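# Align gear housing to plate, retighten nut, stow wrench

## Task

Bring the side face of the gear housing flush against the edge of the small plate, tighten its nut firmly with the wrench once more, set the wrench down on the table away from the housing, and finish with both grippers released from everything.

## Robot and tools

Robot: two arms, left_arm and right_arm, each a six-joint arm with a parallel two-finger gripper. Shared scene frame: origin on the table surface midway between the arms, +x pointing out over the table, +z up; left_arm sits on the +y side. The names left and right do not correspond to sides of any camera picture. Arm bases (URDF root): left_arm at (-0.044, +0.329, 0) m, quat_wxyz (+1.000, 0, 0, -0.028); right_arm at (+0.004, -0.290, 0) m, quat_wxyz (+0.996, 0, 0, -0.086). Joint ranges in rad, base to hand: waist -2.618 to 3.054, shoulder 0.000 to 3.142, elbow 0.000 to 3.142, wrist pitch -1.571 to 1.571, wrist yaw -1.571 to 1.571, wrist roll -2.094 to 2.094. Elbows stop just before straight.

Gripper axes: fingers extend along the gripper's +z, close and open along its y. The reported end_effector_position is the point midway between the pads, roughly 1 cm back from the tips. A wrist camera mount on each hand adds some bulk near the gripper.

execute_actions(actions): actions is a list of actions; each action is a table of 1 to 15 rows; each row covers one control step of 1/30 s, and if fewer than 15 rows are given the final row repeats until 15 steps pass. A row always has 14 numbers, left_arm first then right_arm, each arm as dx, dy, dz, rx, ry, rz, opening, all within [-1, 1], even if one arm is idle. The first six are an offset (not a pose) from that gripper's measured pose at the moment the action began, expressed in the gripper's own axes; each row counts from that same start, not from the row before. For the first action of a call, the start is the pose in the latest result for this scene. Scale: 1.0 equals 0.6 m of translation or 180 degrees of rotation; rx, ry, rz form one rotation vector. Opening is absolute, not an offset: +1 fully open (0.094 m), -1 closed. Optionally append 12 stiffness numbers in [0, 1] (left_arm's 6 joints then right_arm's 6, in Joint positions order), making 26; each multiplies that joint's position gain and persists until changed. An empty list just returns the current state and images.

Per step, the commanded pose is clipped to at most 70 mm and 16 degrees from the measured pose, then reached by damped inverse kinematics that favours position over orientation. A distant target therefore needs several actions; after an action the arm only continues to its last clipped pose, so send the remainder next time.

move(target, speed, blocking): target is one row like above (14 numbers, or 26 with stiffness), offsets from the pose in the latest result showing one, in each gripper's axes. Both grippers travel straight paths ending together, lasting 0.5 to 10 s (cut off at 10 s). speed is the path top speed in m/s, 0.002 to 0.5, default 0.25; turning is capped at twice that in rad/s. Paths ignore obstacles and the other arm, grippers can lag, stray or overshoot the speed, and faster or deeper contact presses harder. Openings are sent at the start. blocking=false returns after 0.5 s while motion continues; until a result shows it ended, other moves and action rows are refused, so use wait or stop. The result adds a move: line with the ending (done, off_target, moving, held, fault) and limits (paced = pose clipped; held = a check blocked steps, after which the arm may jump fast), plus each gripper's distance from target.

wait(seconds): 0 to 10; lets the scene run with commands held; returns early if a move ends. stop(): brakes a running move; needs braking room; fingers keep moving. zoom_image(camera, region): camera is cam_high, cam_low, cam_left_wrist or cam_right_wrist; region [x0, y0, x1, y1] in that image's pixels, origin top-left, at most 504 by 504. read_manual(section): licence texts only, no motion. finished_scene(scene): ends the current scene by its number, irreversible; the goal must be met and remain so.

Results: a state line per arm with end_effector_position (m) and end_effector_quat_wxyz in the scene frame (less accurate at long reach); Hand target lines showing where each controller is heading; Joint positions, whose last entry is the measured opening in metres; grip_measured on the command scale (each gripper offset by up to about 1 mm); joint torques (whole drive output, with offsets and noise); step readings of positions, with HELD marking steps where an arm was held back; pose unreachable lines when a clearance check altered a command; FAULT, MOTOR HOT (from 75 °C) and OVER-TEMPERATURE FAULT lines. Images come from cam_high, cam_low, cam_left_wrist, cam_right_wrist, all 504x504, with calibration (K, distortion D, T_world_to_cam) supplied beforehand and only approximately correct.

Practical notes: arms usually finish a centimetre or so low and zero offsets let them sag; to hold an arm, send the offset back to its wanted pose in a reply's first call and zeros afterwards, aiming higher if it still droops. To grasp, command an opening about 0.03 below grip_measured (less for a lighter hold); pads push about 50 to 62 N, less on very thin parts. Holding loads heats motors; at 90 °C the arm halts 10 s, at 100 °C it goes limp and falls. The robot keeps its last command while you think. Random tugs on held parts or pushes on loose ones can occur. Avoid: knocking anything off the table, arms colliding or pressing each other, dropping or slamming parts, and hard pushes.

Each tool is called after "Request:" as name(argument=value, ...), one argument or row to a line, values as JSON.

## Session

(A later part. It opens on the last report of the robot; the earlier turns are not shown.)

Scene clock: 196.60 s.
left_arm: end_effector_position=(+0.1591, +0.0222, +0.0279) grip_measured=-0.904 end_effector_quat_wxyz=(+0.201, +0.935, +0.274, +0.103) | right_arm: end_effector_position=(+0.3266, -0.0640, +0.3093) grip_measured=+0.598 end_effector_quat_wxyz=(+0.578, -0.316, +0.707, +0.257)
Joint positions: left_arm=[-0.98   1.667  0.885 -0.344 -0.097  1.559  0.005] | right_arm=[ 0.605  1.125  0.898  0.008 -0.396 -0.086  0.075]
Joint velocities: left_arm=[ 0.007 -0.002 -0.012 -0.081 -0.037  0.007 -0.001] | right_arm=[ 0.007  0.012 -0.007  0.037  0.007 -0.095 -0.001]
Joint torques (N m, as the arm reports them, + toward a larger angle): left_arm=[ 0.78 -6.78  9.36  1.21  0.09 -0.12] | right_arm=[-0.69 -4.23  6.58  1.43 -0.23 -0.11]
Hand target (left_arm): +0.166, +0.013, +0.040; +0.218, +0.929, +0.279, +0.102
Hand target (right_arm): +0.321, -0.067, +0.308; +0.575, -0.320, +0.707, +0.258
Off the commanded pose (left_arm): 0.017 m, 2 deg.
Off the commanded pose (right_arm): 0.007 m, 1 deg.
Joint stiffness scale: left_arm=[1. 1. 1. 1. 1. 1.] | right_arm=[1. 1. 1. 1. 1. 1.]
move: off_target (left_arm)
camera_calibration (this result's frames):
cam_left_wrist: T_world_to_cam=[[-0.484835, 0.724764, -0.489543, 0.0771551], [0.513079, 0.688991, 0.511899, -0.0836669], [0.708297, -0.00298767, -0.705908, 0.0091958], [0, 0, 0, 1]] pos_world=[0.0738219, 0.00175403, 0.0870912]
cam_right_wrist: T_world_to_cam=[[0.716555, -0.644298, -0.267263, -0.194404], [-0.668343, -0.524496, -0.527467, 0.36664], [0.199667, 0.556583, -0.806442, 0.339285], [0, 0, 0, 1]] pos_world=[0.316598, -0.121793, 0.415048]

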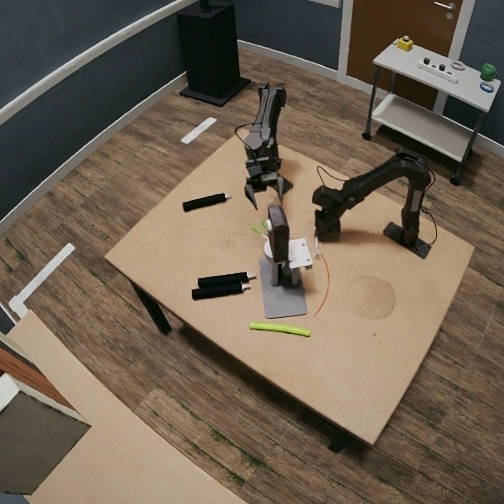

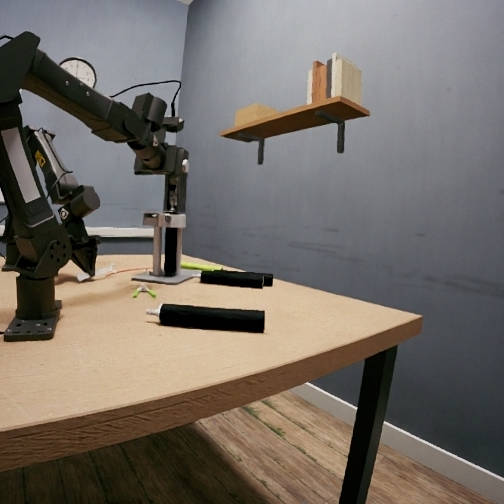

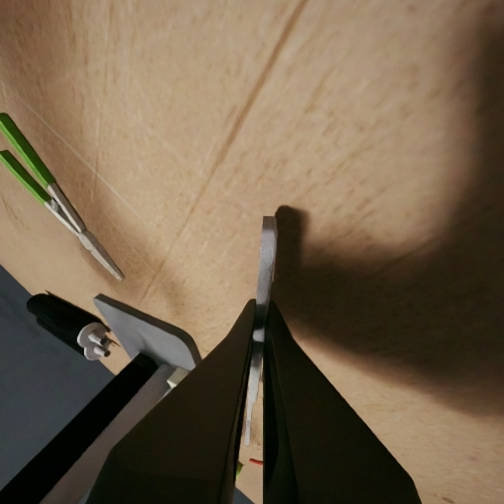

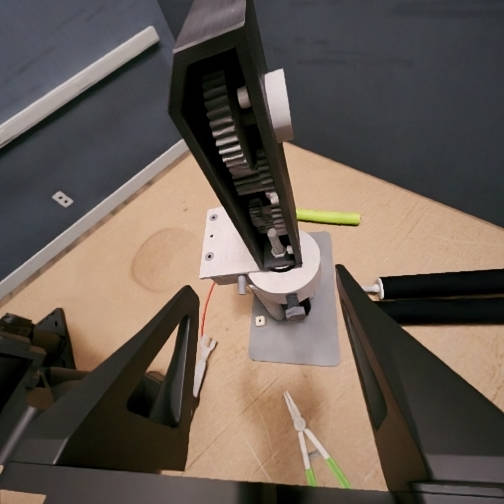

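Request:
move(
  target=[0,-0.005,0.012,0,-0.055,0,-1, 0,0,0,0,0,0,0.6],
  speed=0.05,
)

Request:
move(
  target=[0,0,0,0,0,0,-0.75, 0,0,0,0,0,0,0.6],
)

Request:
move(
  target=[0,-0.02,-0.12,0,0,0,-0.6, 0,0,0,0,0,0,0.6],
  speed=0.04,
)

Scene clock: 198.70 s.
left_arm: end_effector_position=(+0.1656, +0.0217, +0.0263) grip_measured=-0.904 end_effector_quat_wxyz=(+0.226, +0.939, +0.256, +0.041) | right_arm: end_effector_position=(+0.3265, -0.0639, +0.3091) grip_measured=+0.598 end_effector_quat_wxyz=(+0.577, -0.316, +0.708, +0.257)
Joint positions: left_arm=[-0.879  1.678  0.885 -0.321  0.085  1.656  0.005] | right_arm=[ 0.605  1.125  0.898  0.007 -0.397 -0.087  0.075]
Joint velocities: left_arm=[ 0.012  0.007  0.017 -0.095  0.007  0.051 -0.001] | right_arm=[ 0.002 -0.012 -0.002  0.022 -0.066 -0.007  0.   ]
Joint torques (N m, as the arm reports them, + toward a larger angle): left_arm=[ 0.43 -5.83  5.47  1.21  0.45  0.04] | right_arm=[ 0.05 -2.9   7.45  1.61 -0.05  0.01]
Hand target (left_arm): +0.160, +0.022, +0.020; +0.224, +0.940, +0.256, +0.022
Hand target (right_arm): +0.327, -0.064, +0.309; +0.578, -0.316, +0.707, +0.257
Off the commanded pose (left_arm): 0.008 m, 2 deg.
Off the commanded pose (right_arm): 0.000 m, 0 deg.
Joint stiffness scale: left_arm=[1. 1. 1. 1. 1. 1.] | right_arm=[1. 1. 1. 1. 1. 1.]
move: done
camera_calibration (this result's frames):
cam_left_wrist: T_world_to_cam=[[-0.484849, 0.718234, -0.49906, 0.080342], [0.601602, 0.688061, 0.405768, -0.0976943], [0.63482, -0.103499, -0.765697, 0.0194197], [0, 0, 0, 1]] pos_world=[0.0853988, 0.0115251, 0.0946063]
cam_right_wrist: T_world_to_cam=[[0.716724, -0.644108, -0.267266, -0.194411], [-0.668344, -0.525057, -0.526907, 0.366301], [0.199055, 0.556273, -0.806807, 0.339442], [0, 0, 0, 1]] pos_world=[0.316587, -0.121715, 0.414912]

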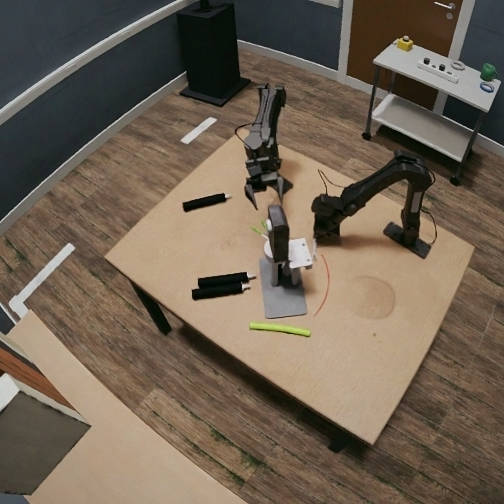

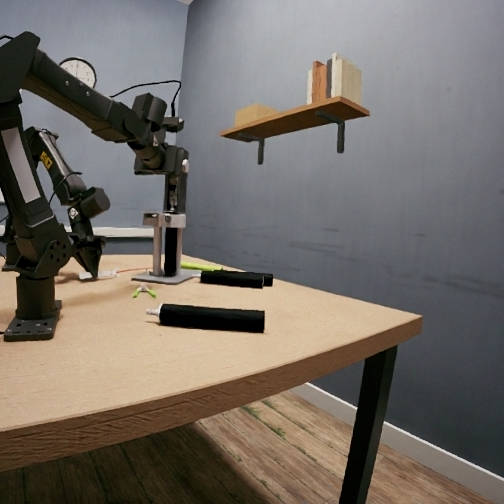

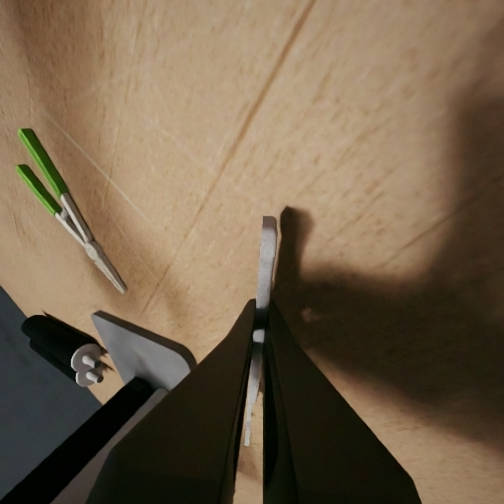

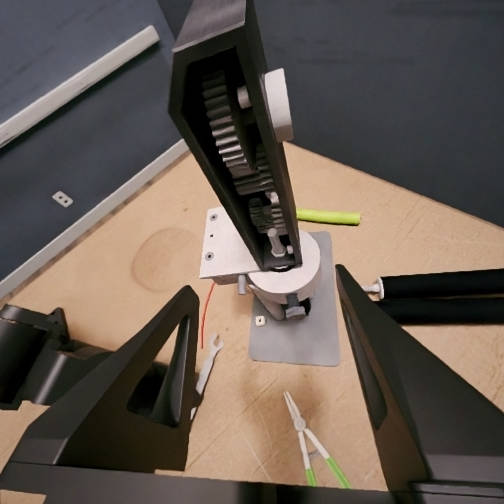

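Scene clock: 199.20 s.
left_arm: end_effector_position=(+0.1658, +0.0221, +0.0262) grip_measured=-0.752 end_effector_quat_wxyz=(+0.226, +0.939, +0.256, +0.042) | right_arm: end_effector_position=(+0.3265, -0.0639, +0.3091) grip_measured=+0.598 end_effector_quat_wxyz=(+0.577, -0.316, +0.708, +0.257)
Joint positions: left_arm=[-0.879  1.678  0.885 -0.322  0.083  1.656  0.012] | right_arm=[ 0.605  1.125  0.898  0.007 -0.397 -0.087  0.075]
Joint velocities: left_arm=[ 0.002  0.007 -0.002 -0.051  0.037 -0.022 -0.001] | right_arm=[-0.017  0.002 -0.007 -0.081 -0.022  0.037  0.001]
Joint torques (N m, as the arm reports them, + toward a larger angle): left_arm=[ 0.04 -6.65  6.15  1.23  0.1   0.01] | right_arm=[ 0.08 -2.87  7.43  1.61 -0.05  0.01]
Hand target (left_arm): +0.166, +0.022, +0.026; +0.226, +0.939, +0.256, +0.041
Hand target (right_arm): +0.327, -0.064, +0.309; +0.577, -0.316, +0.708, +0.257
Off the commanded pose (left_arm): 0.000 m, 0 deg.
Off the commanded pose (right_arm): 0.000 m, 0 deg.
Joint stiffness scale: left_arm=[1. 1. 1. 1. 1. 1.] | right_arm=[1. 1. 1. 1. 1. 1.]
move: done
camera_calibration (this result's frames):
cam_left_wrist: T_world_to_cam=[[-0.484656, 0.718862, -0.498343, 0.0800711], [0.600593, 0.687686, 0.407893, -0.0979213], [0.635923, -0.101613, -0.765034, 0.0189795], [0, 0, 0, 1]] pos_world=[0.0855482, 0.0117075, 0.0943643]
cam_right_wrist: T_world_to_cam=[[0.716724, -0.644108, -0.267266, -0.194411], [-0.668344, -0.525057, -0.526907, 0.366301], [0.199055, 0.556273, -0.806807, 0.339442], [0, 0, 0, 1]] pos_world=[0.316587, -0.121715, 0.414912]

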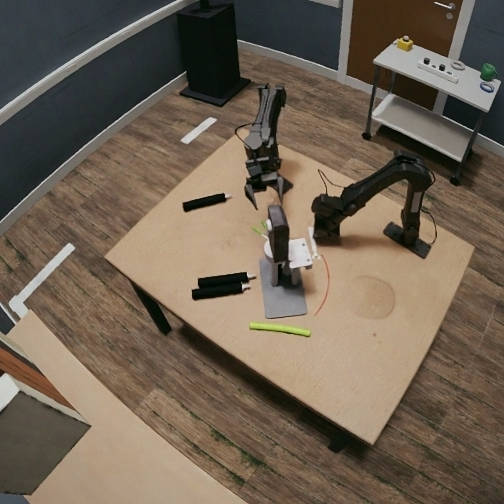

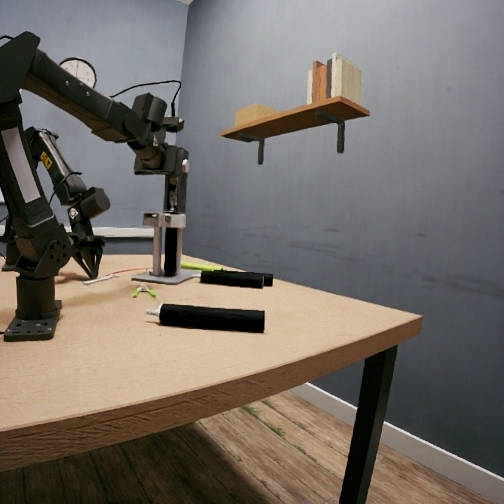

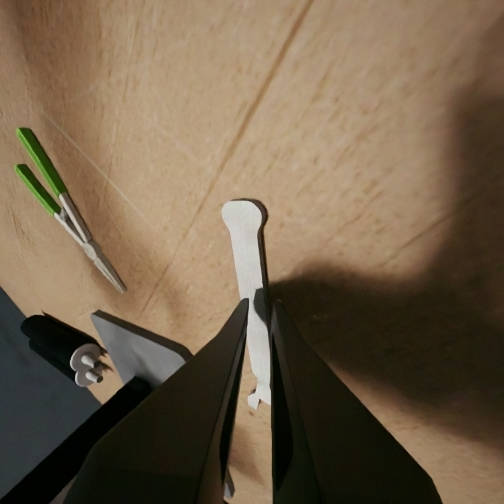

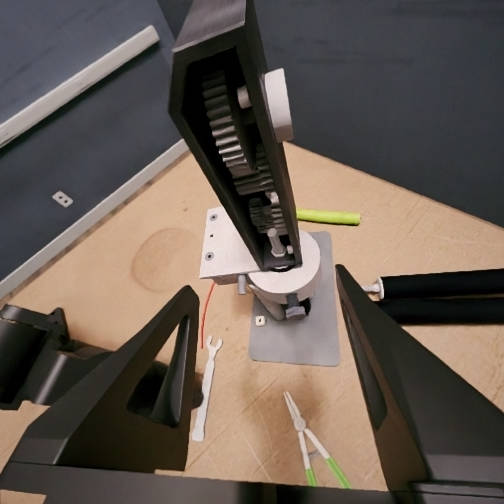

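Scene clock: 201.47 s.
left_arm: end_effector_position=(+0.1466, +0.0594, +0.0791) grip_measured=-0.602 end_effector_quat_wxyz=(+0.218, +0.941, +0.256, +0.045) | right_arm: end_effector_position=(+0.3265, -0.0639, +0.3091) grip_measured=+0.598 end_effector_quat_wxyz=(+0.577, -0.316, +0.708, +0.257)
Joint positions: left_arm=[-0.859  1.436  0.885 -0.579  0.082  1.678  0.019] | right_arm=[ 0.605  1.125  0.898  0.007 -0.397 -0.087  0.075]
Joint velocities: left_arm=[-0.017  0.007 -0.012 -0.051 -0.051 -0.007  0.   ] | right_arm=[-0.007 -0.017  0.012 -0.022  0.007  0.037 -0.001]
Joint torques (N m, as the arm reports them, + toward a larger angle): left_arm=[ 0.67 -7.06  6.57  1.08  0.18  0.01] | right_arm=[ 0.03 -2.89  7.47  1.62 -0.06  0.  ]
Hand target (left_arm): +0.146, +0.061, +0.085; +0.226, +0.939, +0.256, +0.042
Hand target (right_arm): +0.327, -0.064, +0.309; +0.577, -0.316, +0.708, +0.257
Off the commanded pose (left_arm): 0.006 m, 1 deg.
Off the commanded pose (right_arm): 0.000 m, 0 deg.
Joint stiffness scale: left_arm=[1. 1. 1. 1. 1. 1.] | right_arm=[1. 1. 1. 1. 1. 1.]
move: done
camera_calibration (this result's frames):
cam_left_wrist: T_world_to_cam=[[-0.485026, 0.72671, -0.48646, 0.0689296], [0.599857, 0.681248, 0.41961, -0.134048], [0.636334, -0.0882847, -0.766345, 0.0746809], [0, 0, 0, 1]] pos_world=[0.0663205, 0.0478215, 0.147011]
cam_right_wrist: T_world_to_cam=[[0.716724, -0.644108, -0.267266, -0.194411], [-0.668344, -0.525057, -0.526907, 0.366301], [0.199055, 0.556273, -0.806807, 0.339442], [0, 0, 0, 1]] pos_world=[0.316587, -0.121715, 0.414912]

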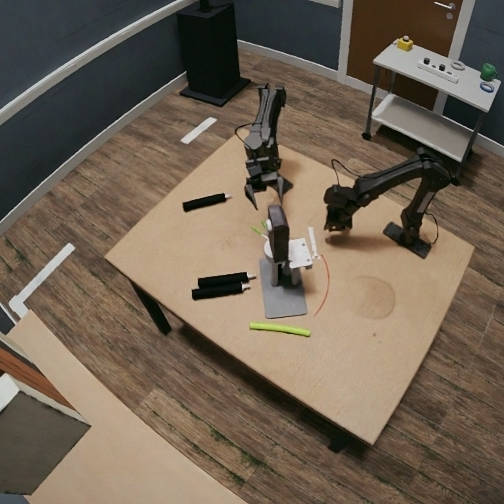

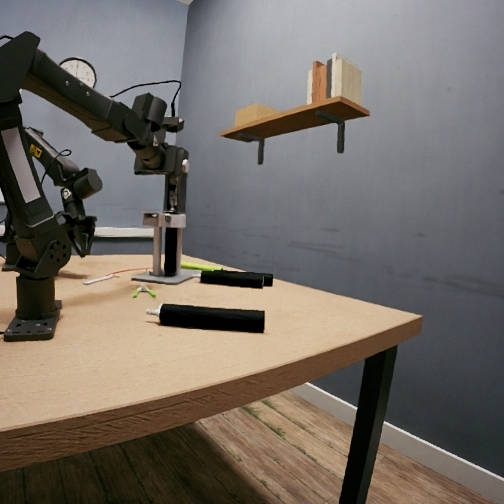

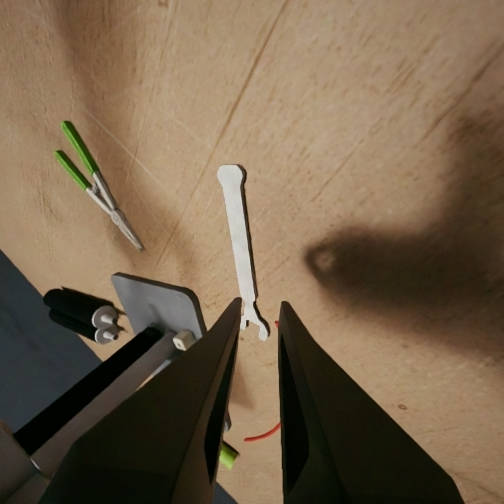

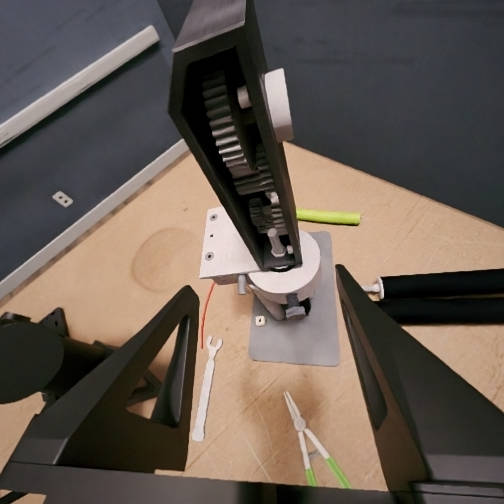

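Request:
finished_scene(
  scene=1,
)

The scene is finished: the task was done.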